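# Slide a shelf drive sled into the rack's empty bay

## Task

Pick up a drive sled from the shelf and push it into the one vacant bay of the rack. It counts only if the sled's front ends level with the neighbouring drives, it faces the same way up as they do, and it stays there by itself after the grippers have released it and backed away.

## Robot and tools

Robot: two arms on one base, left_arm (the robot's own left, on the +y side) and right_arm. Each has six joints in this column order: waist, shoulder, elbow, wrist pitch, wrist yaw, wrist roll, plus a parallel gripper. The fingers point along the gripper's +z axis and close along its y axis. Cameras are cam_left_wrist and cam_right_wrist, both 616x616 fisheye images on the wrists, returned in that order.

Scene frame: origin on the floor (z = 0) at the middle of the robot's foot, +x is the direction the robot faces, +z is up. The state line in each result reads left_arm: ... | right_arm: ... and gives each gripper's end_effector_position in metres and end_effector_quat_wxyz, both in this frame. The position is the point between the finger pads, roughly 1 cm short of the fingertips. Treat these numbers as approximate, worse when the arm is stretched far; identical joint angles can give different poses on the two arms. Only the floor height is known for sure.

execute_actions takes "actions", a list holding zero or one item, and an optional "pictures" boolean (images come by default). An empty list just reports the state. A motion item has "rows" (1 to 15 rows) and "steps" (1 to 15, default 15). Each control step lasts 1/30 s and uses one row; if rows run out, the final row is reused. A wait item has only "steps" (up to 300) and returns after that many steps counted from the previous result, including the time you spent replying. A refused call moves nothing.

Each row is a single flat list of 14 numbers covering both arms, even when one arm is idle: left_arm's six joint targets then its opening, then right_arm's six joint targets then its opening. Joint values are absolute target angles in radians, the same quantities printed under Joint positions, not offsets. Stated ranges for every arm, in column order: waist -2.880 to 2.880, shoulder 0.000 to 3.142, elbow 0.000 to 3.019, wrist pitch -1.693 to 1.571, wrist yaw -1.571 to 1.571, wrist roll -2.094 to 2.094. Actual ends may differ by up to 0.019 rad either way. A target more than 0.019 rad beyond a stated end, and farther out than the current angle, gets the call refused; a target beyond the real end is clipped there, and the result may say "joint sent to its limit" (possibly referring to an earlier, still running action). Opening is an absolute value from -1 (closed) to +1 (fully open, 0.094 m pad gap).

Motion limits: per step, each joint's target is kept within a fixed distance of its measured angle (waist 0.264, shoulder 0.32, elbow 0.276, wrist pitch 0.33, wrist yaw 0.186, wrist roll 0.522 rad), and if the targets would carry the gripper more than 70 mm from where it is, all joints of that arm are pulled back proportionally. Large moves therefore take several actions. Between calls the arms keep heading to the last row sent until everything has nearly stopped or a step is HELD; after that only a new action continues the motion or pressing. Fingers still in motion finish moving.

Gripping: grip_measured shows the measured finger opening on the command scale (Joint positions gives it in metres). Each gripper's reading has its own fixed error of up to about 1 mm. To hold something, keep commanding less than grip_measured: around 0.03 lower for a firm hold, a smaller gap for a gentler one. Pads push with roughly 50 to 62 N at most, less on thin parts, with a brief spike on contact.

Result lines: Joint positions and Joint velocities list per arm the six joints (rad, rad/s) then the pad gap (m, m/s). Joint torques list the six joint drive outputs in the same order, with per-arm offset, scale and noise, so they are only a rough hint of load. "joint command not followed" means the clearance check altered or blocked some joint targets for some steps while the rest of the row ran. HELD marks steps on which your row was partly or wholly not sent. MOTOR HOT appears from 85 °C; at 100 °C an OVER-TEMPERATURE FAULT drops that arm until it cools, so avoid holding loads longer than needed.

zoom_image takes "camera" (cam_left_wrist or cam_right_wrist) and "region" [x0, y0, x1, y1] in pixels of that camera's latest image, origin at the top-left, at most 504 by 504, and returns an enlarged view.

finished_scene takes "scene", the number of the current scene; it ends it permanently, reports whether the goal was met, and supplies the next task if there is one. Ending a reply with no tool call stops everything. Call it only after the sled sits flush and the grippers are open and clear.

Cautions: brief external tugs on a held part or pushes on loose items can happen, so grip securely. Do not knock anything out of the work area, let the arms collide or press on each other, drop the sled, slam it, or shove the rack hard. The robot keeps moving while you think, so keep replies short during motion and prefer smooth moves.

Each tool is called after "Emit:" as name(argument=value, ...), one argument or row to a line, values as JSON.

## Session

Emit:
execute_actions(
  actions=[],
)

Scene clock: 0.00 s of 5400.00 s.
left_arm: end_effector_position=(+0.3684, +0.1755, +1.0582) grip_measured=+0.057 end_effector_quat_wxyz=(+0.122, -0.667, +0.733, -0.055) | right_arm: end_effector_position=(+0.3798, +0.0255, +0.9990) grip_measured=-0.988 end_effector_quat_wxyz=(+0.152, +0.357, +0.833, +0.396)
Joint positions: left_arm=[-2.382  1.735  0.666 -0.235 -0.214 -1.792  0.05 ] | right_arm=[ 2.641  2.206  0.66   0.87  -0.109  1.435  0.001]
Joint velocities: left_arm=[-0.005 -0.005 -0.012 -0.022  0.125  0.022 -0.   ] | right_arm=[-0.005  0.005 -0.017  0.002  0.007 -0.007  0.001]
Joint torques (N m, as the arm reports them, + toward a larger angle): no reading

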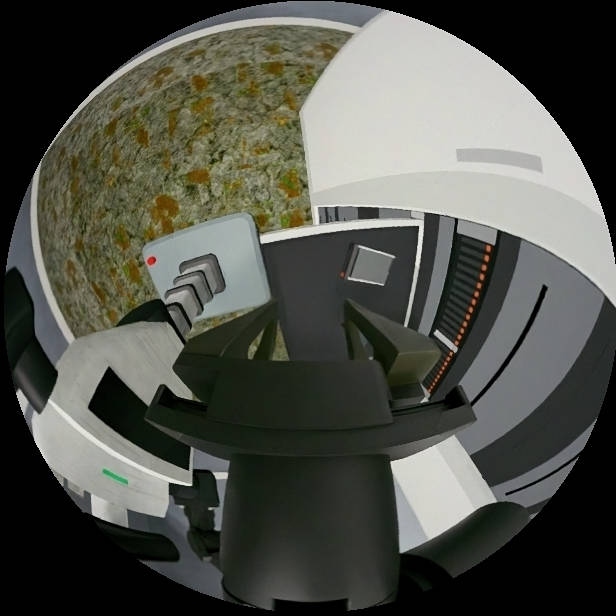

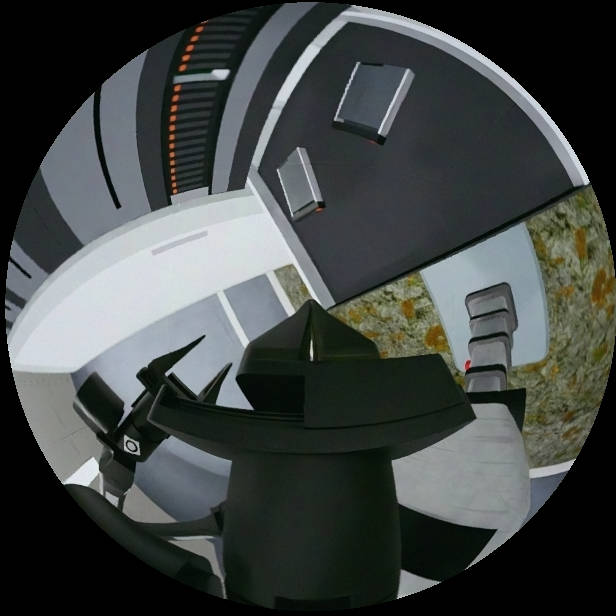

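Emit:
execute_actions(
  actions=[
    {"rows":[[-2.182,1.735,0.666,-0.235,-0.214,-1.792,1,2.441,2.206,0.66,0.87,-0.109,1.435,-1]]},
  ],
)

Emit:
execute_actions(
  actions=[
    {"rows":[[-2.182,1.535,0.666,-0.235,-0.214,-1.792,1,2.441,2.006,0.66,0.87,-0.109,1.435,-1]]},
  ],
)

Emit:
execute_actions(
  actions=[
    {"rows":[[-2.182,1.535,0.866,-0.235,-0.214,-1.792,1,2.441,2.006,0.86,0.87,-0.109,1.435,-1]]},
  ],
)

Emit:
execute_actions(
  actions=[
    {"rows":[[-2.182,1.535,0.866,-0.035,-0.214,-1.792,1,2.441,2.006,0.86,0.67,-0.109,1.435,-1]]},
  ],
)

Emit:
execute_actions(
  actions=[
    {"rows":[[-2.182,1.535,0.866,-0.035,-0.014,-1.792,1,2.441,2.006,0.86,0.67,0.091,1.435,-1]]},
  ],
)

Scene clock: 37.90 s of 5400.00 s.
left_arm: end_effector_position=(+0.3809, +0.2568, +1.0549) grip_measured=+1.000 end_effector_quat_wxyz=(+0.130, -0.737, +0.662, -0.035) | right_arm: end_effector_position=(+0.4328, -0.0635, +0.9927) grip_measured=-0.988 end_effector_quat_wxyz=(+0.192, +0.441, +0.794, +0.371)
Joint positions: left_arm=[-2.177  1.735  0.666 -0.235 -0.216 -1.792  0.094] | right_arm=[ 2.434  2.206  0.66   0.87  -0.107  1.435  0.001]
Joint velocities: left_arm=[-0.044  0.015 -0.007 -0.007  0.037 -0.037  0.   ] | right_arm=[ 0.122  0.005  0.022  0.007  0.022  0.007 -0.   ]
Joint torques (N m, as the arm reports them, + toward a larger angle): left_arm=[ -0.9  -11.07   3.68   0.9   -0.16   0.  ] | right_arm=[  0.89 -11.57   0.89   1.55  -0.14  -0.04]
Steps of this call (steps 1 to 90: nothing new was sent; then 34.40 s passed at rest; steps 91 to 105: all 15 steps of this action). Readings (joint positions):
91: left_arm=[-2.369 1.735 0.666 -0.235 -0.208 -1.792] | right_arm=[2.630 2.206 0.660 0.870 -0.114 1.435]
92: left_arm=[-2.338 1.735 0.666 -0.235 -0.207 -1.792] | right_arm=[2.607 2.206 0.660 0.870 -0.115 1.435]
94: left_arm=[-2.248 1.735 0.666 -0.235 -0.210 -1.792] | right_arm=[2.529 2.206 0.660 0.870 -0.114 1.435]
98: left_arm=[-2.150 1.735 0.666 -0.235 -0.216 -1.792] | right_arm=[2.408 2.206 0.660 0.870 -0.106 1.435]
105: the state above

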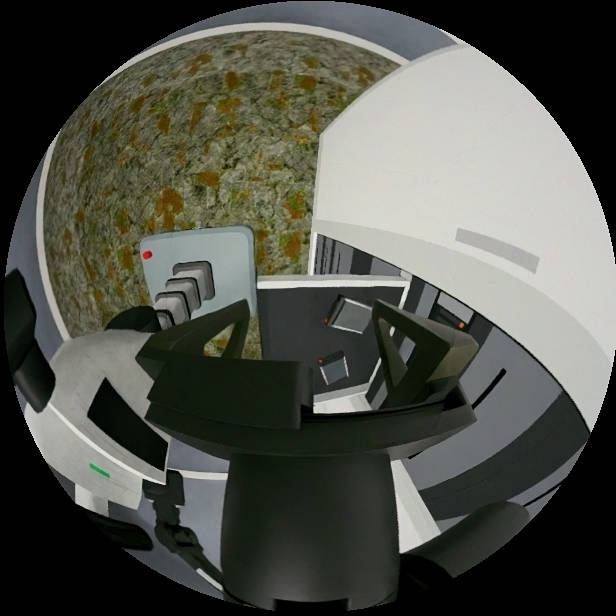

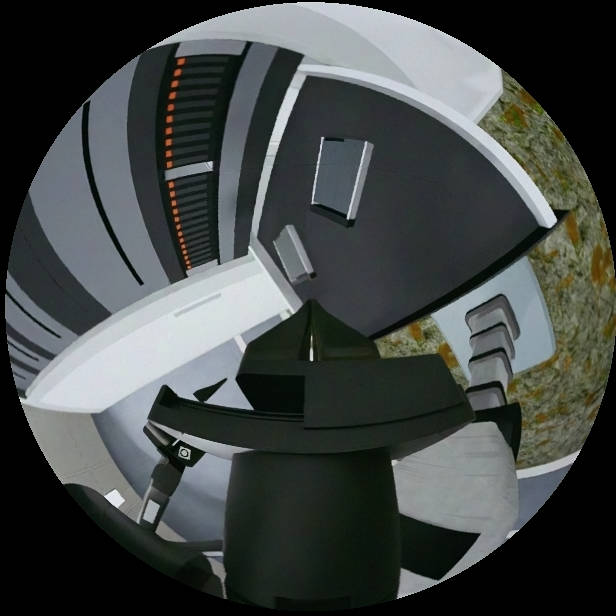

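Scene clock: 38.40 s of 5400.00 s.
left_arm: end_effector_position=(+0.4139, +0.2549, +1.1307) grip_measured=+1.000 end_effector_quat_wxyz=(+0.183, -0.735, +0.643, -0.115) | right_arm: end_effector_position=(+0.4839, -0.0454, +1.1041) grip_measured=-0.988 end_effector_quat_wxyz=(+0.255, +0.411, +0.752, +0.449)
Joint positions: left_arm=[-2.177  1.528  0.654 -0.235 -0.215 -1.792  0.094] | right_arm=[ 2.44   1.982  0.661  0.871 -0.107  1.435  0.001]
Joint velocities: left_arm=[ 0.005  0.142 -0.002  0.002 -0.007  0.022  0.   ] | right_arm=[-0.015  0.161  0.007 -0.017 -0.051  0.007 -0.   ]
Joint torques (N m, as the arm reports them, + toward a larger angle): left_arm=[-0.9  -9.76  5.74  1.31 -0.21  0.01] | right_arm=[  1.88 -10.57   3.3    1.73  -0.14  -0.06]
Steps of this call (steps 1 to 15: all 15 steps of this action). Readings (joint positions):
1: left_arm=[-2.177 1.724 0.665 -0.235 -0.215 -1.792] | right_arm=[2.438 2.196 0.659 0.868 -0.107 1.435]
2: left_arm=[-2.177 1.698 0.658 -0.235 -0.215 -1.792] | right_arm=[2.440 2.176 0.654 0.863 -0.107 1.435]
4: left_arm=[-2.177 1.622 0.652 -0.235 -0.215 -1.792] | right_arm=[2.440 2.109 0.651 0.862 -0.107 1.435]
8: left_arm=[-2.177 1.507 0.654 -0.235 -0.215 -1.792] | right_arm=[2.440 1.981 0.657 0.867 -0.107 1.435]
15: the state above

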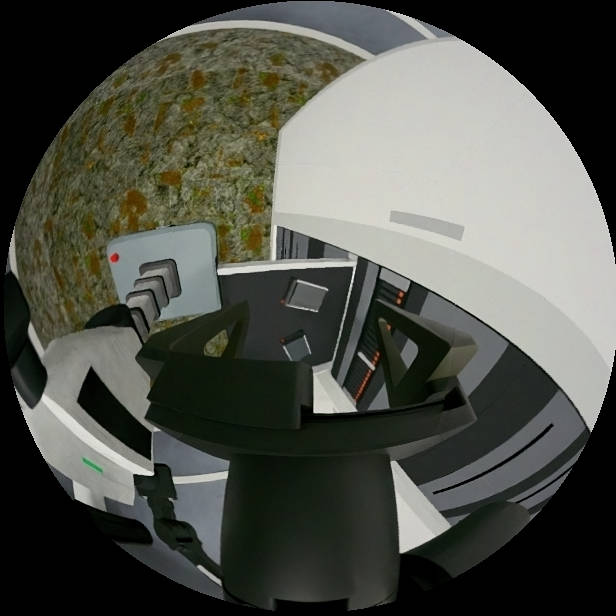

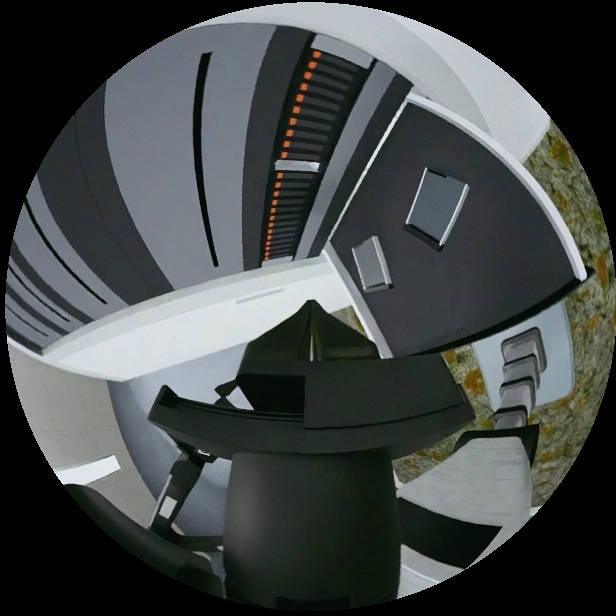

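Scene clock: 38.90 s of 5400.00 s.
left_arm: end_effector_position=(+0.5077, +0.2444, +1.1969) grip_measured=+1.000 end_effector_quat_wxyz=(+0.230, -0.726, +0.620, -0.187) | right_arm: end_effector_position=(+0.5687, -0.0129, +1.1645) grip_measured=-0.988 end_effector_quat_wxyz=(+0.305, +0.384, +0.708, +0.508)
Joint positions: left_arm=[-2.177  1.538  0.847 -0.237 -0.215 -1.792  0.094] | right_arm=[ 2.44   1.993  0.862  0.866 -0.107  1.435  0.001]
Joint velocities: left_arm=[-0.005 -0.005  0.012  0.002 -0.007  0.022  0.   ] | right_arm=[-0.015 -0.005 -0.017  0.002 -0.051  0.022 -0.   ]
Joint torques (N m, as the arm reports them, + toward a larger angle): left_arm=[ -1.04 -12.21   7.35   1.49  -0.19   0.04] | right_arm=[  1.51 -13.09   4.88   2.03  -0.16  -0.07]
Steps of this call (steps 1 to 15: all 15 steps of this action). Readings (joint positions):
1: left_arm=[-2.177 1.532 0.661 -0.236 -0.215 -1.792] | right_arm=[2.440 1.988 0.671 0.869 -0.107 1.435]
2: left_arm=[-2.177 1.537 0.673 -0.237 -0.215 -1.792] | right_arm=[2.440 1.997 0.691 0.866 -0.107 1.435]
4: left_arm=[-2.177 1.544 0.714 -0.237 -0.215 -1.792] | right_arm=[2.440 2.009 0.754 0.866 -0.107 1.435]
8: left_arm=[-2.177 1.545 0.813 -0.237 -0.215 -1.792] | right_arm=[2.440 2.004 0.854 0.866 -0.107 1.435]
15: the state above

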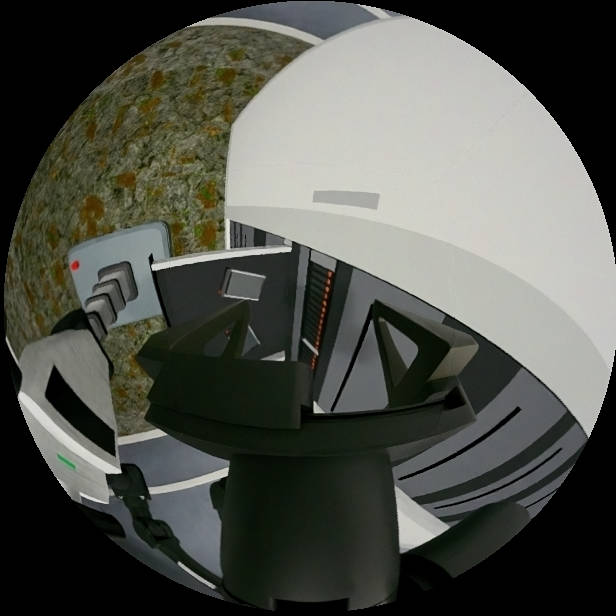

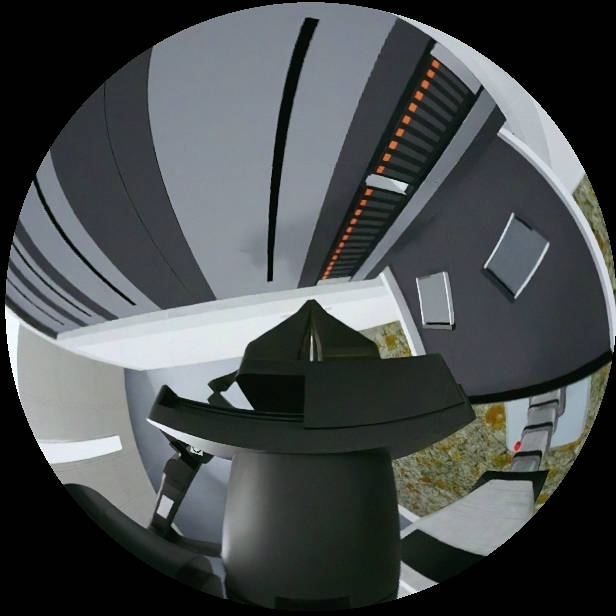

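Scene clock: 39.40 s of 5400.00 s.
left_arm: end_effector_position=(+0.5402, +0.2409, +1.2218) grip_measured=+1.000 end_effector_quat_wxyz=(+0.275, -0.712, +0.593, -0.257) | right_arm: end_effector_position=(+0.5509, -0.0178, +1.1208) grip_measured=-0.988 end_effector_quat_wxyz=(+0.253, +0.412, +0.753, +0.447)
Joint positions: left_arm=[-2.177  1.54   0.844 -0.056 -0.215 -1.792  0.094] | right_arm=[ 2.44   1.997  0.864  0.677 -0.107  1.435  0.001]
Joint velocities: left_arm=[ 0.005 -0.005 -0.022 -0.002  0.051  0.051  0.   ] | right_arm=[-0.005 -0.015 -0.007  0.012  0.007 -0.051 -0.   ]
Joint torques (N m, as the arm reports them, + toward a larger angle): left_arm=[ -1.08 -12.62   7.73   2.66  -0.16   0.04] | right_arm=[  1.74 -13.09   4.91   1.44  -0.15  -0.06]
Steps of this call (steps 1 to 15: all 15 steps of this action). Readings (joint positions):
1: left_arm=[-2.177 1.538 0.845 -0.198 -0.215 -1.792] | right_arm=[2.440 1.992 0.863 0.826 -0.107 1.435]
2: left_arm=[-2.177 1.541 0.843 -0.147 -0.215 -1.792] | right_arm=[2.440 1.988 0.864 0.771 -0.107 1.435]
4: left_arm=[-2.177 1.540 0.844 -0.082 -0.215 -1.792] | right_arm=[2.440 1.992 0.864 0.707 -0.107 1.435]
8: left_arm=[-2.177 1.540 0.844 -0.058 -0.215 -1.792] | right_arm=[2.440 1.997 0.864 0.678 -0.107 1.435]
15: the state above

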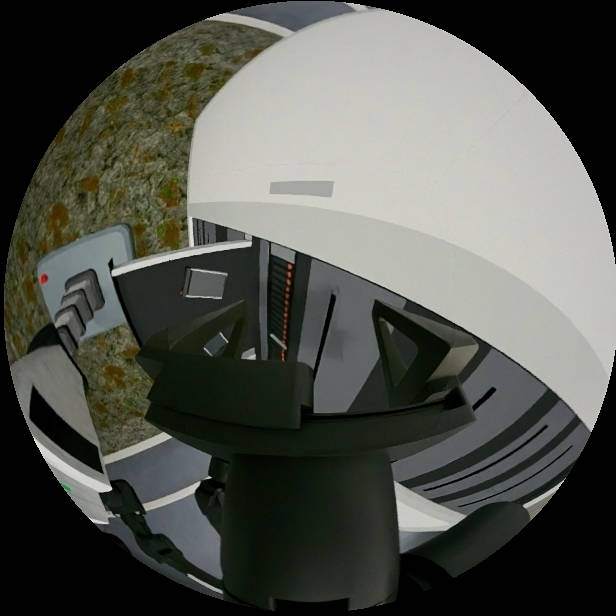

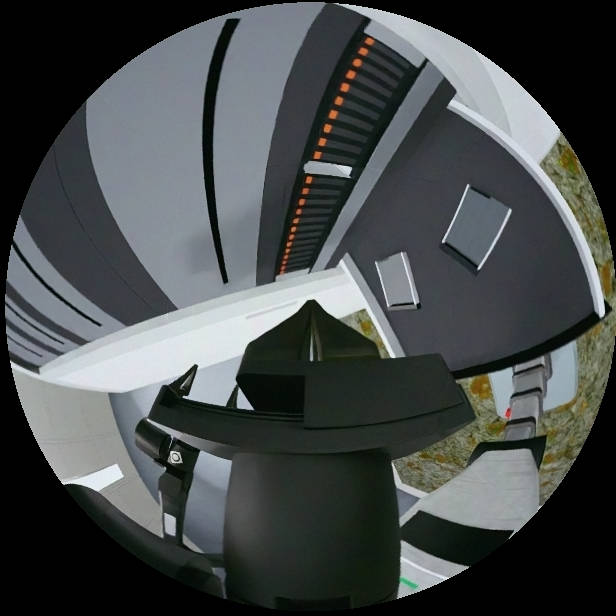

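Scene clock: 39.90 s of 5400.00 s.
left_arm: end_effector_position=(+0.5382, +0.2065, +1.2206) grip_measured=+1.000 end_effector_quat_wxyz=(+0.202, -0.690, +0.622, -0.312) | right_arm: end_effector_position=(+0.5634, -0.0463, +1.1188) grip_measured=-0.988 end_effector_quat_wxyz=(+0.319, +0.455, +0.731, +0.396)
Joint positions: left_arm=[-2.178  1.54   0.844 -0.055 -0.017 -1.792  0.094] | right_arm=[2.444 1.997 0.864 0.677 0.088 1.435 0.001]
Joint velocities: left_arm=[ 0.005 -0.005  0.027 -0.002 -0.022 -0.037  0.   ] | right_arm=[-0.005  0.005 -0.002 -0.012 -0.037 -0.007  0.   ]
Joint torques (N m, as the arm reports them, + toward a larger angle): left_arm=[ -0.98 -12.37   7.69   2.64   0.07   0.04] | right_arm=[  1.14 -12.88   4.74   1.4    0.13  -0.07]
Steps of this call (steps 1 to 15: all 15 steps of this action). Readings (joint positions):
1: left_arm=[-2.174 1.540 0.844 -0.056 -0.122 -1.792] | right_arm=[2.443 1.997 0.864 0.677 -0.013 1.435]
2: left_arm=[-2.174 1.540 0.844 -0.055 -0.057 -1.792] | right_arm=[2.444 1.997 0.864 0.677 0.050 1.435]
4: left_arm=[-2.178 1.540 0.844 -0.055 -0.022 -1.792] | right_arm=[2.444 1.997 0.864 0.677 0.083 1.435]
8: left_arm=[-2.178 1.540 0.844 -0.055 -0.017 -1.792] | right_arm=[2.444 1.997 0.864 0.677 0.088 1.435]
15: the state above

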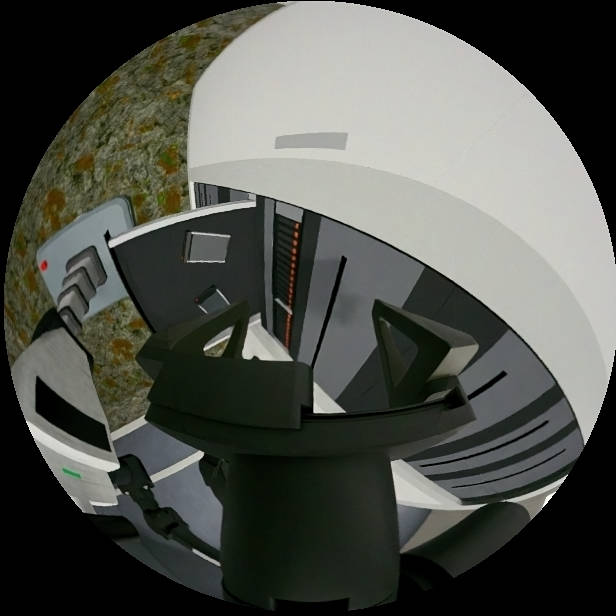

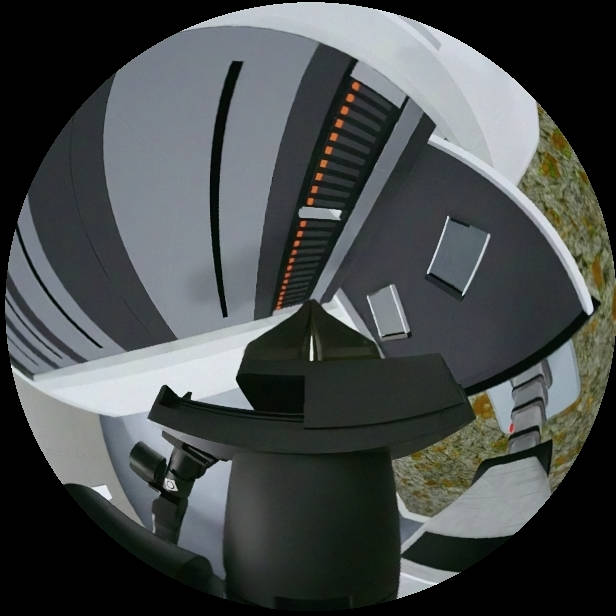

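Emit:
execute_actions(
  actions=[
    {"rows":[[-2.3,1.7,0.7,0.2,-0.2,-1.2,1,2.2,1.7,0.5,0.8,0,1.435,-1]]},
  ],
  pictures=false,
)

Emit:
execute_actions(
  actions=[
    {"rows":[[-2.44,2.0,0.55,0.8,-0.3,-0.6,1,1.7,1.6,0.5,0.8,0,1.435,-1]]},
  ],
  pictures=false,
)

Emit:
execute_actions(
  actions=[
    {"rows":[[-2.44,2.25,0.543,1.25,-0.4,0,1,1.2,1.6,0.5,0.8,0,1.435,-1]]},
  ],
  pictures=false,
)

Emit:
execute_actions(
  actions=[
    {"rows":[[-2.44,2.418,0.543,1.425,-0.4,0,1,1.2,1.6,0.5,0.8,0,1.435,-1]]},
  ],
)

Scene clock: 122.23 s of 5400.00 s.
left_arm: end_effector_position=(+0.4720, +0.1765, +1.1057) grip_measured=+1.000 end_effector_quat_wxyz=(+0.278, -0.476, +0.818, -0.167) | right_arm: end_effector_position=(+0.4871, -0.2081, +1.1780) grip_measured=-0.988 end_effector_quat_wxyz=(+0.362, +0.518, +0.670, +0.389)
Joint positions: left_arm=[-2.309  1.727  0.682  0.176 -0.196 -1.244  0.094] | right_arm=[2.183 1.678 0.497 0.789 0.003 1.435 0.001]
Joint velocities: left_arm=[-0.024 -0.122 -0.017  0.032  0.022  0.271  0.   ] | right_arm=[ 0.171  0.083  0.007  0.007 -0.007 -0.022 -0.   ]
Joint torques (N m, as the arm reports them, + toward a larger angle): left_arm=[  0.17 -13.51   5.56   2.48  -0.36   0.15] | right_arm=[ 1.78 -6.79  4.65  2.04 -0.15 -0.08]
Steps of this call (steps 1 to 15: the robot went on to your last target; steps 16 to 90: nothing new was sent; then 78.83 s passed at rest; steps 91 to 105: all 15 steps of this action). Readings (joint positions):
91: left_arm=[-2.186 1.546 0.831 -0.019 -0.077 -1.740] | right_arm=[2.437 1.988 0.850 0.686 0.066 1.435]
92: left_arm=[-2.197 1.556 0.813 0.035 -0.125 -1.676] | right_arm=[2.425 1.966 0.820 0.699 0.047 1.435]
94: left_arm=[-2.229 1.594 0.774 0.106 -0.173 -1.556] | right_arm=[2.380 1.899 0.734 0.721 0.024 1.435]
98: left_arm=[-2.298 1.698 0.705 0.166 -0.193 -1.356] | right_arm=[2.238 1.737 0.551 0.770 0.005 1.435]
105: the state above

Scene clock: 122.73 s of 5400.00 s.
left_arm: end_effector_position=(+0.4212, +0.1369, +1.0339) grip_measured=+1.000 end_effector_quat_wxyz=(+0.389, -0.175, +0.899, -0.100) | right_arm: end_effector_position=(+0.4645, -0.4662, +1.2082) grip_measured=-0.988 end_effector_quat_wxyz=(+0.480, +0.653, +0.512, +0.284)
Joint positions: left_arm=[-2.449  2.029  0.536  0.774 -0.297 -0.648  0.094] | right_arm=[1.666 1.602 0.497 0.79  0.005 1.435 0.001]
Joint velocities: left_arm=[-0.005 -0.22   0.007  0.085 -0.051  0.271  0.   ] | right_arm=[ 0.22  -0.005  0.007 -0.012  0.007 -0.066  0.001]
Joint torques (N m, as the arm reports them, + toward a larger angle): left_arm=[ -0.26 -13.67   2.43   2.79  -0.33   0.13] | right_arm=[ 2.65 -8.64  5.24  2.32 -0.21 -0.05]
Steps of this call (steps 1 to 15: all 15 steps of this action). Readings (joint positions):
1: left_arm=[-2.314 1.734 0.673 0.216 -0.226 -1.199] | right_arm=[2.175 1.677 0.497 0.789 -0.005 1.435]
2: left_arm=[-2.324 1.753 0.662 0.282 -0.250 -1.145] | right_arm=[2.151 1.672 0.497 0.789 -0.007 1.435]
4: left_arm=[-2.357 1.824 0.630 0.430 -0.281 -1.017] | right_arm=[2.065 1.656 0.497 0.789 -0.007 1.435]
8: left_arm=[-2.438 2.008 0.561 0.721 -0.294 -0.779] | right_arm=[1.839 1.620 0.497 0.789 -0.005 1.435]
15: the state above

Scene clock: 123.23 s of 5400.00 s.
left_arm: end_effector_position=(+0.4282, +0.1525, +1.0184) grip_measured=+1.000 end_effector_quat_wxyz=(+0.498, +0.051, +0.865, +0.039) | right_arm: end_effector_position=(+0.3197, -0.6693, +1.2110) grip_measured=-0.988 end_effector_quat_wxyz=(+0.542, +0.753, +0.344, +0.145)
Joint positions: left_arm=[-2.446  2.268  0.539  1.227 -0.397 -0.037  0.094] | right_arm=[1.169 1.602 0.497 0.79  0.005 1.435 0.001]
Joint velocities: left_arm=[-0.015 -0.083 -0.007  0.012  0.037  0.183  0.   ] | right_arm=[ 0.249 -0.015 -0.017  0.002 -0.037 -0.051 -0.   ]
Joint torques (N m, as the arm reports them, + toward a larger angle): left_arm=[ -0.28 -13.71   0.25   2.93  -0.29   0.08] | right_arm=[ 1.11 -8.12  5.27  2.2  -0.13 -0.06]
Steps of this call (steps 1 to 15: all 15 steps of this action). Readings (joint positions):
1: left_arm=[-2.449 2.044 0.536 0.847 -0.348 -0.562] | right_arm=[1.659 1.602 0.497 0.790 -0.004 1.435]
2: left_arm=[-2.448 2.083 0.540 0.966 -0.380 -0.462] | right_arm=[1.635 1.602 0.497 0.790 -0.007 1.435]
4: left_arm=[-2.446 2.179 0.554 1.139 -0.394 -0.301] | right_arm=[1.546 1.602 0.497 0.790 -0.007 1.435]
8: left_arm=[-2.446 2.279 0.545 1.209 -0.397 -0.130] | right_arm=[1.315 1.602 0.497 0.790 -0.005 1.435]
15: the state above

Scene clock: 123.73 s of 5400.00 s.
left_arm: end_effector_position=(+0.4068, +0.1598, +0.9843) grip_measured=+1.000 end_effector_quat_wxyz=(+0.503, +0.059, +0.861, +0.043) | right_arm: end_effector_position=(+0.3310, -0.6594, +1.2106) grip_measured=-0.988 end_effector_quat_wxyz=(+0.539, +0.748, +0.355, +0.154)
Joint positions: left_arm=[-2.446  2.436  0.546  1.402 -0.397 -0.014  0.094] | right_arm=[1.198 1.602 0.497 0.79  0.001 1.435 0.001]
Joint velocities: left_arm=[-0.015 -0.015 -0.002  0.002  0.007  0.037  0.   ] | right_arm=[-0.005 -0.005 -0.017 -0.012  0.051 -0.037  0.001]
Joint torques (N m, as the arm reports them, + toward a larger angle): left_arm=[ -0.04 -13.58  -1.2    2.78  -0.26   0.09] | right_arm=[ 0.45 -8.43  5.34  2.26 -0.03 -0.07]
Steps of this call (steps 1 to 15: all 15 steps of this action). Readings (joint positions):
1: left_arm=[-2.446 2.280 0.539 1.268 -0.397 -0.032] | right_arm=[1.178 1.602 0.497 0.790 0.003 1.435]
2: left_arm=[-2.446 2.306 0.543 1.330 -0.397 -0.029] | right_arm=[1.186 1.602 0.497 0.790 0.003 1.435]
4: left_arm=[-2.446 2.366 0.548 1.385 -0.397 -0.023] | right_arm=[1.196 1.602 0.497 0.790 0.001 1.435]
8: left_arm=[-2.446 2.439 0.546 1.394 -0.397 -0.017] | right_arm=[1.198 1.602 0.497 0.790 0.001 1.435]
15: the state above

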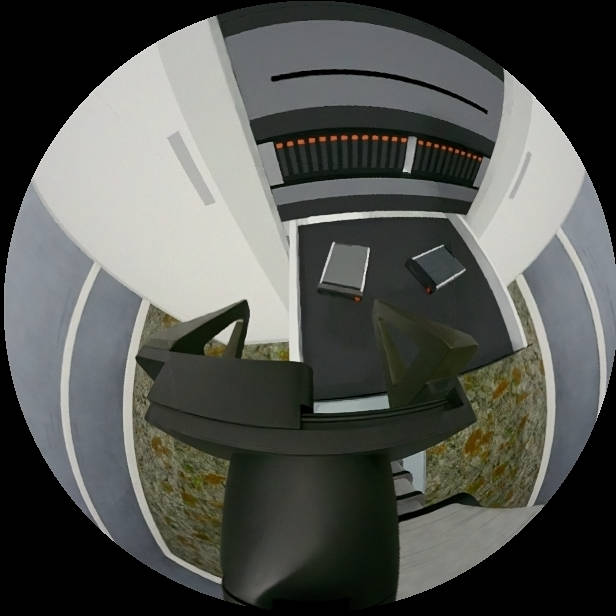

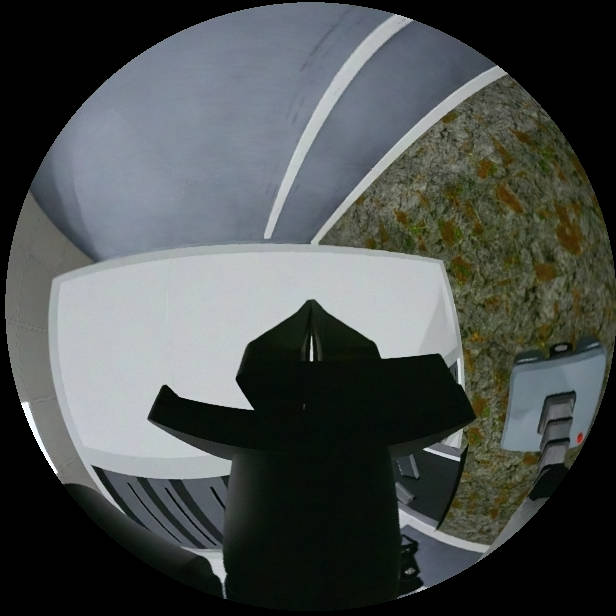

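Emit:
execute_actions(
  actions=[
    {"rows":[[-2.39,2.47,0.70,1.30,-0.12,-0.03,1,1.2,1.6,0.5,0.8,0,1.435,-1]]},
  ],
  pictures=false,
)

Emit:
execute_actions(
  actions=[
    {"rows":[[-2.39,2.51,0.866,1.18,-0.10,-0.03,1,1.2,1.6,0.5,0.8,0,1.435,-1]]},
  ],
)

Scene clock: 141.37 s of 5400.00 s.
left_arm: end_effector_position=(+0.4579, +0.1157, +0.9607) grip_measured=+1.000 end_effector_quat_wxyz=(+0.504, +0.101, +0.855, -0.064) | right_arm: end_effector_position=(+0.3310, -0.6594, +1.2106) grip_measured=-0.988 end_effector_quat_wxyz=(+0.539, +0.748, +0.355, +0.154)
Joint positions: left_arm=[-2.393  2.47   0.705  1.311 -0.123 -0.017  0.094] | right_arm=[1.198 1.602 0.497 0.79  0.001 1.435 0.001]
Joint velocities: left_arm=[-0.005 -0.005  0.012  0.007 -0.066 -0.022  0.   ] | right_arm=[ 0.005 -0.005 -0.022 -0.022 -0.037  0.081 -0.   ]
Joint torques (N m, as the arm reports them, + toward a larger angle): left_arm=[ -0.75 -14.04  -0.52   1.56   0.13  -0.16] | right_arm=[ 0.52 -8.5   5.33  2.18 -0.04 -0.06]
Steps of this call (steps 1 to 15: the robot went on to your last target; steps 16 to 90: nothing new was sent; then 14.13 s passed at rest; steps 91 to 105: all 15 steps of this action). Readings (joint positions):
91: left_arm=[-2.438 2.437 0.558 1.384 -0.304 -0.014] | right_arm=[1.198 1.602 0.497 0.790 0.001 1.435]
92: left_arm=[-2.429 2.444 0.588 1.355 -0.200 -0.015] | right_arm=[1.198 1.602 0.497 0.790 0.001 1.435]
94: left_arm=[-2.411 2.464 0.665 1.324 -0.133 -0.015] | right_arm=[1.198 1.602 0.497 0.790 0.001 1.435]
98: left_arm=[-2.394 2.470 0.712 1.314 -0.124 -0.016] | right_arm=[1.198 1.602 0.497 0.790 0.001 1.435]
105: the state above

Scene clock: 141.87 s of 5400.00 s.
left_arm: end_effector_position=(+0.5069, +0.0926, +0.9385) grip_measured=+1.000 end_effector_quat_wxyz=(+0.505, +0.106, +0.854, -0.073) | right_arm: end_effector_position=(+0.3310, -0.6594, +1.2106) grip_measured=-0.988 end_effector_quat_wxyz=(+0.539, +0.748, +0.355, +0.154)
Joint positions: left_arm=[-2.393  2.511  0.871  1.191 -0.103 -0.017  0.094] | right_arm=[1.198 1.602 0.497 0.79  0.001 1.435 0.001]
Joint velocities: left_arm=[-0.005 -0.015 -0.002 -0.012 -0.007  0.007  0.   ] | right_arm=[ 0.005 -0.015  0.012 -0.027  0.022 -0.066 -0.002]
Joint torques (N m, as the arm reports them, + toward a larger angle): left_arm=[ -0.66 -16.34   0.42   1.57   0.1   -0.17] | right_arm=[ 0.28 -8.3   5.35  2.25 -0.04 -0.07]
Steps of this call (steps 1 to 15: all 15 steps of this action). Readings (joint positions):
1: left_arm=[-2.393 2.472 0.720 1.286 -0.114 -0.017] | right_arm=[1.198 1.602 0.497 0.790 0.001 1.435]
2: left_arm=[-2.393 2.480 0.751 1.249 -0.108 -0.017] | right_arm=[1.198 1.602 0.497 0.790 0.001 1.435]
4: left_arm=[-2.393 2.504 0.828 1.208 -0.104 -0.017] | right_arm=[1.198 1.602 0.497 0.790 0.001 1.435]
8: left_arm=[-2.393 2.511 0.875 1.194 -0.103 -0.017] | right_arm=[1.198 1.602 0.497 0.790 0.001 1.435]
15: the state above

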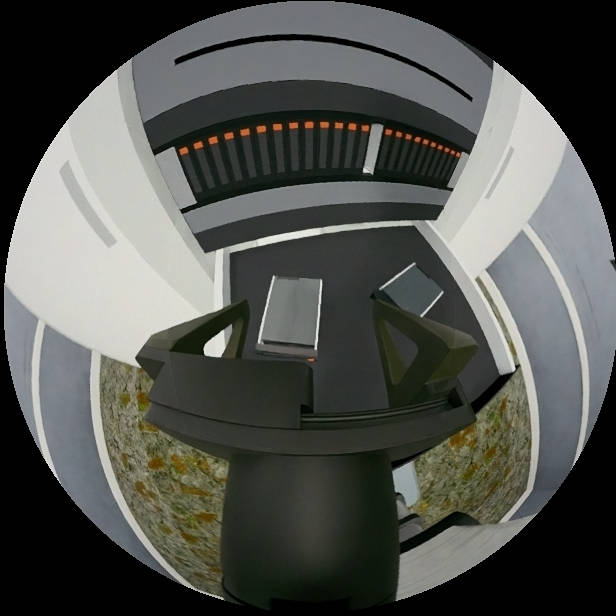

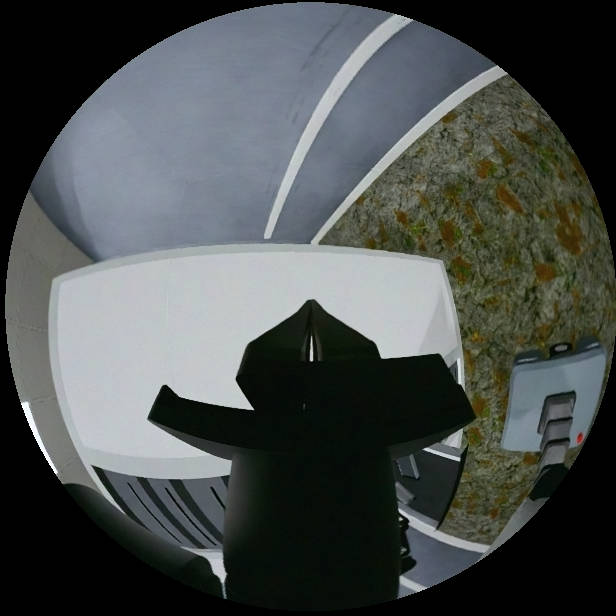

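Emit:
execute_actions(
  actions=[
    {"rows":[[-2.36,2.637,0.98,1.205,-0.10,-0.03,1,1.2,1.6,0.5,0.8,0,1.435,-1]]},
  ],
)

Scene clock: 153.23 s of 5400.00 s.
left_arm: end_effector_position=(+0.5121, +0.1051, +0.8817) grip_measured=+1.000 end_effector_quat_wxyz=(+0.492, +0.096, +0.863, -0.063) | right_arm: end_effector_position=(+0.3310, -0.6594, +1.2106) grip_measured=-0.988 end_effector_quat_wxyz=(+0.539, +0.748, +0.355, +0.154)
Joint positions: left_arm=[-2.364  2.652  0.978  1.195 -0.102 -0.017  0.094] | right_arm=[1.198 1.602 0.497 0.79  0.001 1.435 0.001]
Joint velocities: left_arm=[-0.005 -0.005 -0.002 -0.012 -0.007 -0.066  0.   ] | right_arm=[-0.005 -0.015  0.002  0.007  0.022  0.007 -0.001]
Joint torques (N m, as the arm reports them, + toward a larger angle): left_arm=[ -0.77 -17.47   0.63   2.47   0.06  -0.18] | right_arm=[ 0.38 -8.34  5.4   2.21 -0.02 -0.07]
Steps of this call (steps 1 to 15: the robot went on to your last target; steps 16 to 90: nothing new was sent; then 7.87 s passed at rest; steps 91 to 105: all 15 steps of this action). Readings (joint positions):
91: left_arm=[-2.391 2.521 0.881 1.193 -0.103 -0.017] | right_arm=[1.198 1.602 0.497 0.790 0.001 1.435]
92: left_arm=[-2.389 2.541 0.908 1.195 -0.102 -0.017] | right_arm=[1.198 1.602 0.497 0.790 0.001 1.435]
94: left_arm=[-2.379 2.593 0.966 1.195 -0.102 -0.017] | right_arm=[1.198 1.602 0.497 0.790 0.001 1.435]
98: left_arm=[-2.365 2.646 0.982 1.195 -0.102 -0.017] | right_arm=[1.198 1.602 0.497 0.790 0.001 1.435]
105: the state above

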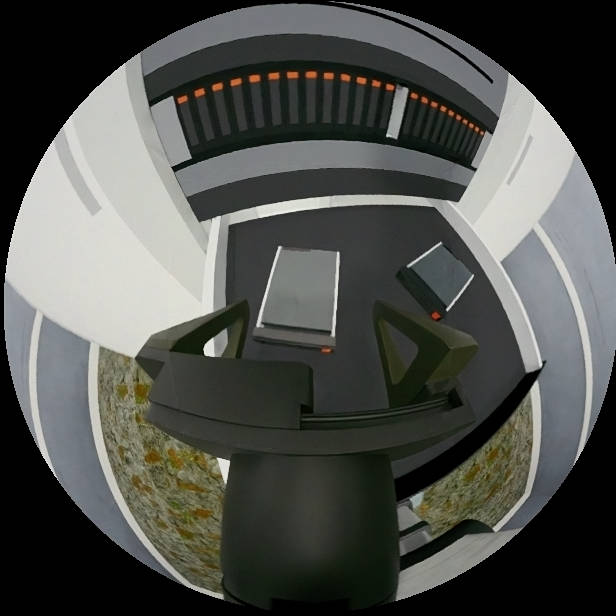

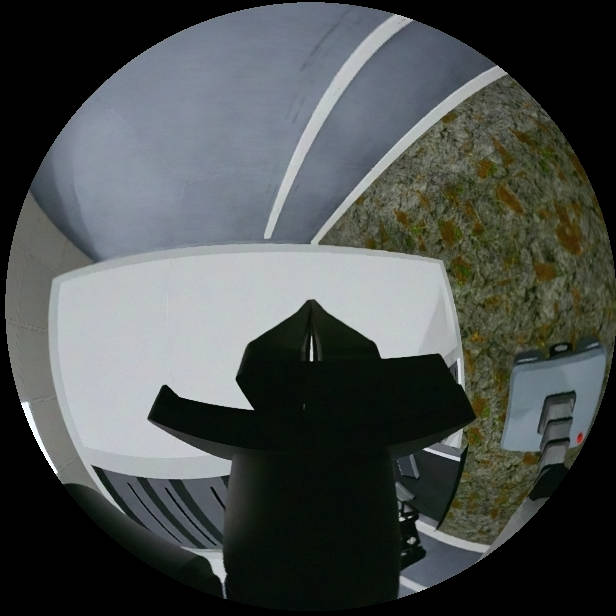

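Emit:
execute_actions(
  actions=[
    {"rows":[[-2.335,2.727,1.088,1.195,-0.10,-0.03,1,1.2,1.6,0.5,0.8,0,1.435,-1]]},
  ],
)

Scene clock: 158.17 s of 5400.00 s.
left_arm: end_effector_position=(+0.5388, +0.1098, +0.8589) grip_measured=+1.000 end_effector_quat_wxyz=(+0.508, +0.084, +0.855, -0.059) | right_arm: end_effector_position=(+0.3310, -0.6594, +1.2106) grip_measured=-0.988 end_effector_quat_wxyz=(+0.539, +0.748, +0.355, +0.154)
Joint positions: left_arm=[-2.34   2.727  1.089  1.195 -0.102 -0.017  0.094] | right_arm=[1.198 1.602 0.497 0.79  0.001 1.435 0.001]
Joint velocities: left_arm=[ 0.005 -0.015  0.002  0.002 -0.007  0.037  0.   ] | right_arm=[-0.015 -0.005 -0.002 -0.002  0.007 -0.007  0.   ]
Joint torques (N m, as the arm reports them, + toward a larger angle): left_arm=[ -0.86 -17.05   0.59   2.06   0.07  -0.17] | right_arm=[ 0.28 -8.18  5.34  2.21 -0.03 -0.06]
Steps of this call (steps 1 to 15: the robot went on to your last target; steps 16 to 90: nothing new was sent; then 1.43 s passed at rest; steps 91 to 105: all 15 steps of this action). Readings (joint positions):
91: left_arm=[-2.362 2.659 0.988 1.195 -0.102 -0.017] | right_arm=[1.198 1.602 0.497 0.790 0.001 1.435]
92: left_arm=[-2.360 2.672 1.013 1.195 -0.102 -0.017] | right_arm=[1.198 1.602 0.497 0.790 0.001 1.435]
94: left_arm=[-2.353 2.704 1.067 1.195 -0.102 -0.017] | right_arm=[1.198 1.602 0.497 0.790 0.001 1.435]
98: left_arm=[-2.341 2.726 1.089 1.195 -0.102 -0.017] | right_arm=[1.198 1.602 0.497 0.790 0.001 1.435]
105: the state above

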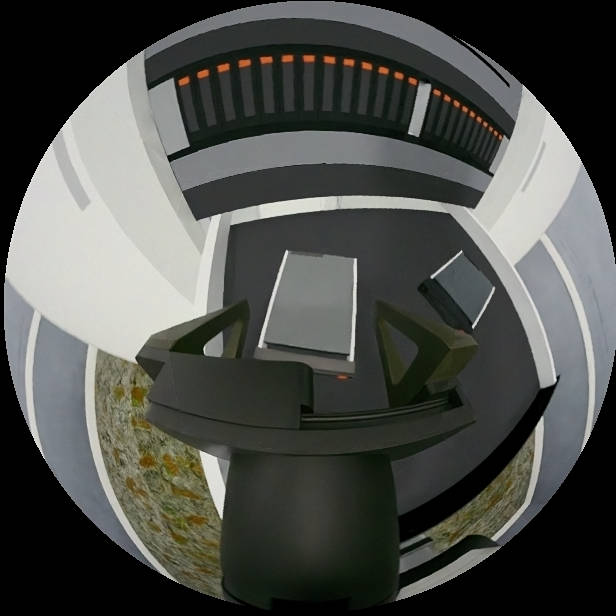

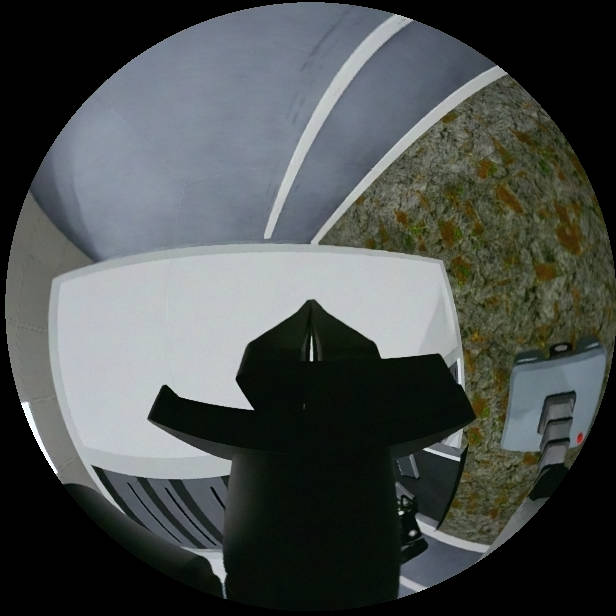

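Emit:
execute_actions(
  actions=[
    {"rows":[[-2.335,2.787,1.124,1.22,-0.10,-0.03,1,1.2,1.6,0.5,0.8,0,1.435,-1]]},
  ],
)

Scene clock: 161.70 s of 5400.00 s.
left_arm: end_effector_position=(+0.5337, +0.1085, +0.8381) grip_measured=+1.000 end_effector_quat_wxyz=(+0.503, +0.086, +0.858, -0.062) | right_arm: end_effector_position=(+0.3310, -0.6594, +1.2106) grip_measured=-0.988 end_effector_quat_wxyz=(+0.539, +0.748, +0.355, +0.154)
Joint positions: left_arm=[-2.341  2.779  1.123  1.202 -0.096 -0.019  0.094] | right_arm=[1.198 1.602 0.497 0.79  0.001 1.435 0.001]
Joint velocities: left_arm=[ 0.005 -0.005 -0.002 -0.007 -0.007 -0.007  0.   ] | right_arm=[-0.005 -0.005 -0.002  0.012  0.007  0.022  0.   ]
Joint torques (N m, as the arm reports them, + toward a larger angle): left_arm=[ -0.42 -16.27   0.61   2.9   -0.21  -0.16] | right_arm=[ 0.38 -8.46  5.35  2.19 -0.03 -0.05]
Steps of this call (steps 1 to 15: the robot went on to your last target; steps 16 to 90: nothing new was sent; then 0.03 s passed at rest; steps 91 to 105: all 15 steps of this action). Readings (joint positions):
91: left_arm=[-2.340 2.731 1.092 1.197 -0.102 -0.017] | right_arm=[1.198 1.602 0.497 0.790 0.001 1.435]
92: left_arm=[-2.340 2.739 1.101 1.200 -0.102 -0.017] | right_arm=[1.198 1.602 0.497 0.790 0.001 1.435]
94: left_arm=[-2.340 2.758 1.118 1.202 -0.101 -0.017] | right_arm=[1.198 1.602 0.497 0.790 0.001 1.435]
98: left_arm=[-2.341 2.778 1.123 1.202 -0.096 -0.017] | right_arm=[1.198 1.602 0.497 0.790 0.001 1.435]
105: the state above

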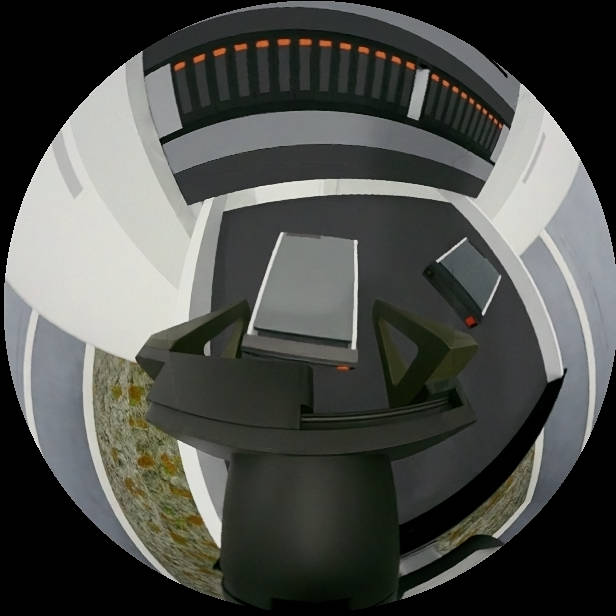

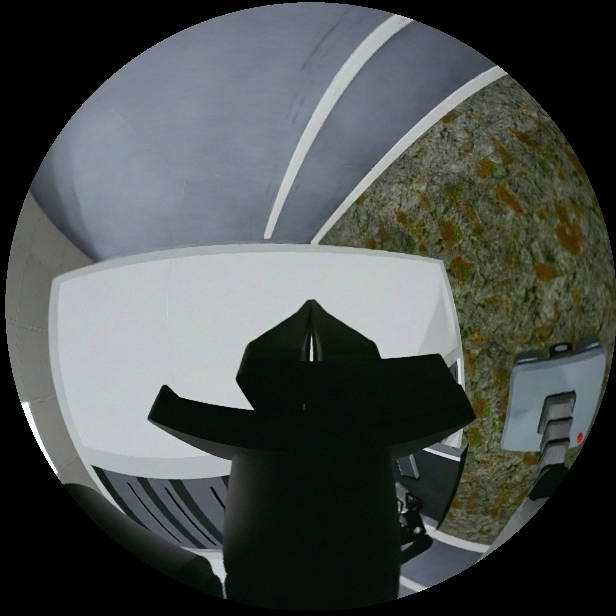

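Emit:
execute_actions(
  actions=[
    {"rows":[[-2.335,2.772,1.123,1.205,-0.10,-0.03,0.35,1.2,1.6,0.5,0.8,0,1.435,-1]]},
  ],
)

Scene clock: 167.10 s of 5400.00 s.
left_arm: end_effector_position=(+0.5338, +0.1091, +0.8381) grip_measured=+0.607 end_effector_quat_wxyz=(+0.503, +0.085, +0.858, -0.061) | right_arm: end_effector_position=(+0.3310, -0.6594, +1.2106) grip_measured=-0.988 end_effector_quat_wxyz=(+0.539, +0.748, +0.355, +0.154)
Joint positions: left_arm=[-2.34   2.779  1.123  1.202 -0.098 -0.019  0.075] | right_arm=[1.198 1.602 0.497 0.79  0.001 1.435 0.001]
Joint velocities: left_arm=[-0.015 -0.015 -0.012  0.007  0.022  0.051  0.001] | right_arm=[ 0.005 -0.015 -0.012  0.002  0.022  0.066  0.   ]
Joint torques (N m, as the arm reports them, + toward a larger angle): left_arm=[ -0.54 -17.58   0.54   2.19  -0.12  -0.16] | right_arm=[ 0.48 -8.21  5.42  2.25 -0.02 -0.06]
Steps of this call (steps 1 to 15: the robot went on to your last target; steps 16 to 90: nothing new was sent; then 1.90 s passed at rest; steps 91 to 105: all 15 steps of this action). Readings (joint positions):
91: left_arm=[-2.341 2.779 1.123 1.202 -0.097 -0.019] | right_arm=[1.198 1.602 0.497 0.790 0.001 1.435]
92: left_arm=[-2.340 2.779 1.123 1.202 -0.097 -0.019] | right_arm=[1.198 1.602 0.497 0.790 0.001 1.435]
94: left_arm=[-2.340 2.779 1.123 1.202 -0.098 -0.019] | right_arm=[1.198 1.602 0.497 0.790 0.001 1.435]
98: left_arm=[-2.340 2.779 1.123 1.202 -0.098 -0.019] | right_arm=[1.198 1.602 0.497 0.790 0.001 1.435]
105: the state above

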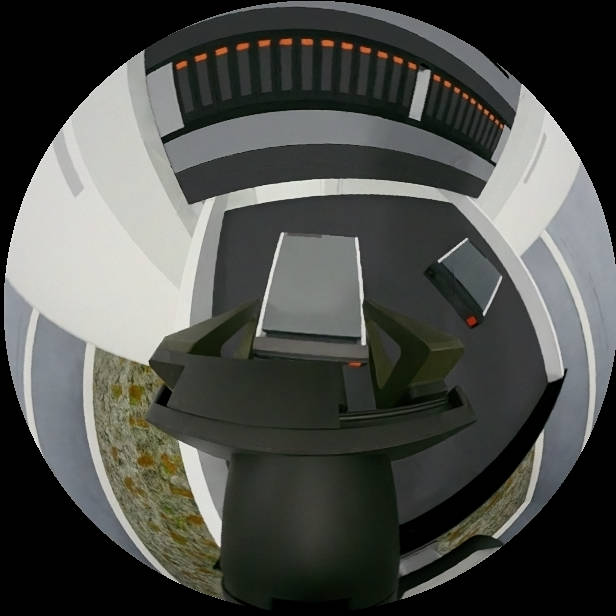

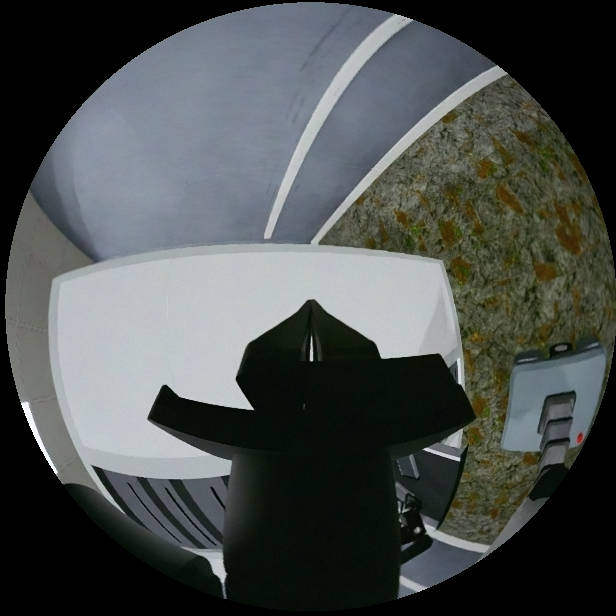

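Emit:
execute_actions(
  actions=[
    {"rows":[[-2.335,2.70,1.07,1.20,-0.10,-0.03,0.55,1.2,1.6,0.5,0.8,0,1.435,-1]]},
  ],
  pictures=false,
)

Emit:
execute_actions(
  actions=[
    {"rows":[[-2.335,2.48,0.84,1.19,-0.10,-0.03,0.55,1.2,1.6,0.5,0.8,0,1.435,-1]]},
  ],
)

Scene clock: 173.40 s of 5400.00 s.
left_arm: end_effector_position=(+0.5318, +0.1109, +0.8601) grip_measured=+0.607 end_effector_quat_wxyz=(+0.504, +0.085, +0.857, -0.061) | right_arm: end_effector_position=(+0.3310, -0.6594, +1.2106) grip_measured=-0.988 end_effector_quat_wxyz=(+0.539, +0.748, +0.355, +0.154)
Joint positions: left_arm=[-2.34   2.722  1.068  1.202 -0.098 -0.019  0.075] | right_arm=[1.198 1.602 0.497 0.79  0.001 1.435 0.001]
Joint velocities: left_arm=[-0.005 -0.005 -0.007 -0.002 -0.037 -0.022  0.001] | right_arm=[ 0.005 -0.015  0.012  0.007 -0.007 -0.037  0.001]
Joint torques (N m, as the arm reports them, + toward a larger angle): left_arm=[ -0.55 -18.71   0.71   2.    -0.12  -0.15] | right_arm=[ 0.46 -8.43  5.33  2.3  -0.01 -0.06]
Steps of this call (steps 1 to 15: the robot went on to your last target; steps 16 to 90: nothing new was sent; then 2.80 s passed at rest; steps 91 to 105: all 15 steps of this action). Readings (joint positions):
91: left_arm=[-2.340 2.775 1.117 1.202 -0.098 -0.019] | right_arm=[1.198 1.602 0.497 0.790 0.001 1.435]
92: left_arm=[-2.340 2.766 1.103 1.202 -0.098 -0.019] | right_arm=[1.198 1.602 0.497 0.790 0.001 1.435]
94: left_arm=[-2.340 2.745 1.076 1.202 -0.098 -0.019] | right_arm=[1.198 1.602 0.497 0.790 0.001 1.435]
98: left_arm=[-2.340 2.725 1.068 1.202 -0.098 -0.019] | right_arm=[1.198 1.602 0.497 0.790 0.001 1.435]
105: the state above

Scene clock: 173.90 s of 5400.00 s.
left_arm: end_effector_position=(+0.5139, +0.1212, +0.9509) grip_measured=+0.607 end_effector_quat_wxyz=(+0.508, +0.084, +0.855, -0.062) | right_arm: end_effector_position=(+0.3310, -0.6594, +1.2106) grip_measured=-0.988 end_effector_quat_wxyz=(+0.539, +0.748, +0.355, +0.154)
Joint positions: left_arm=[-2.34   2.475  0.843  1.19  -0.098 -0.019  0.075] | right_arm=[1.198 1.602 0.497 0.79  0.001 1.435 0.001]
Joint velocities: left_arm=[-0.015  0.034 -0.017 -0.002  0.022 -0.066 -0.   ] | right_arm=[ 0.005 -0.005 -0.007  0.007 -0.007  0.051  0.   ]
Joint torques (N m, as the arm reports them, + toward a larger angle): left_arm=[ -0.41 -15.46   0.52   2.1   -0.12  -0.16] | right_arm=[ 0.43 -8.35  5.37  2.24 -0.02 -0.05]
Steps of this call (steps 1 to 15: all 15 steps of this action). Readings (joint positions):
1: left_arm=[-2.340 2.708 1.049 1.198 -0.098 -0.019] | right_arm=[1.198 1.602 0.497 0.790 0.001 1.435]
2: left_arm=[-2.340 2.678 1.002 1.193 -0.098 -0.019] | right_arm=[1.198 1.602 0.497 0.790 0.001 1.435]
4: left_arm=[-2.340 2.595 0.888 1.190 -0.098 -0.019] | right_arm=[1.198 1.602 0.497 0.790 0.001 1.435]
8: left_arm=[-2.340 2.488 0.824 1.190 -0.098 -0.019] | right_arm=[1.198 1.602 0.497 0.790 0.001 1.435]
15: the state above

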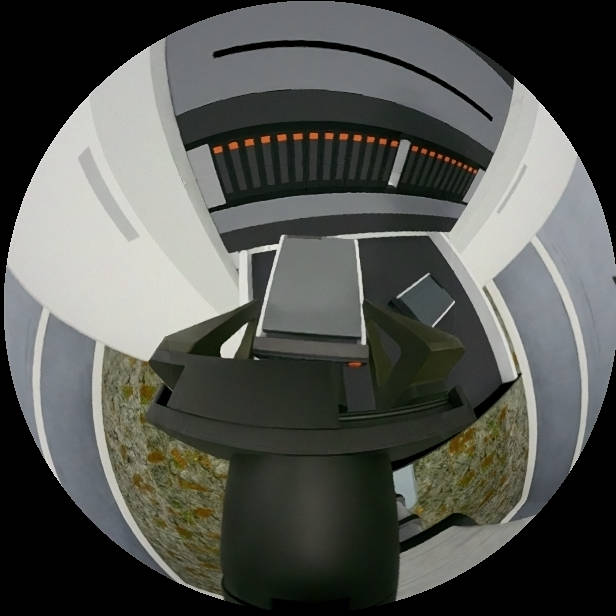

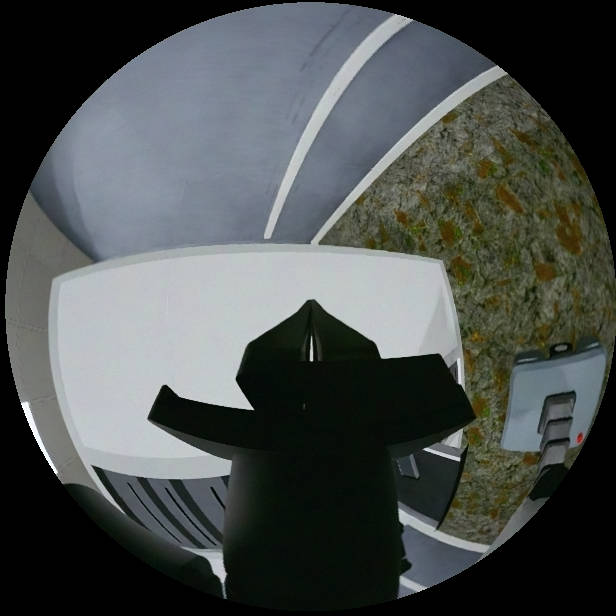

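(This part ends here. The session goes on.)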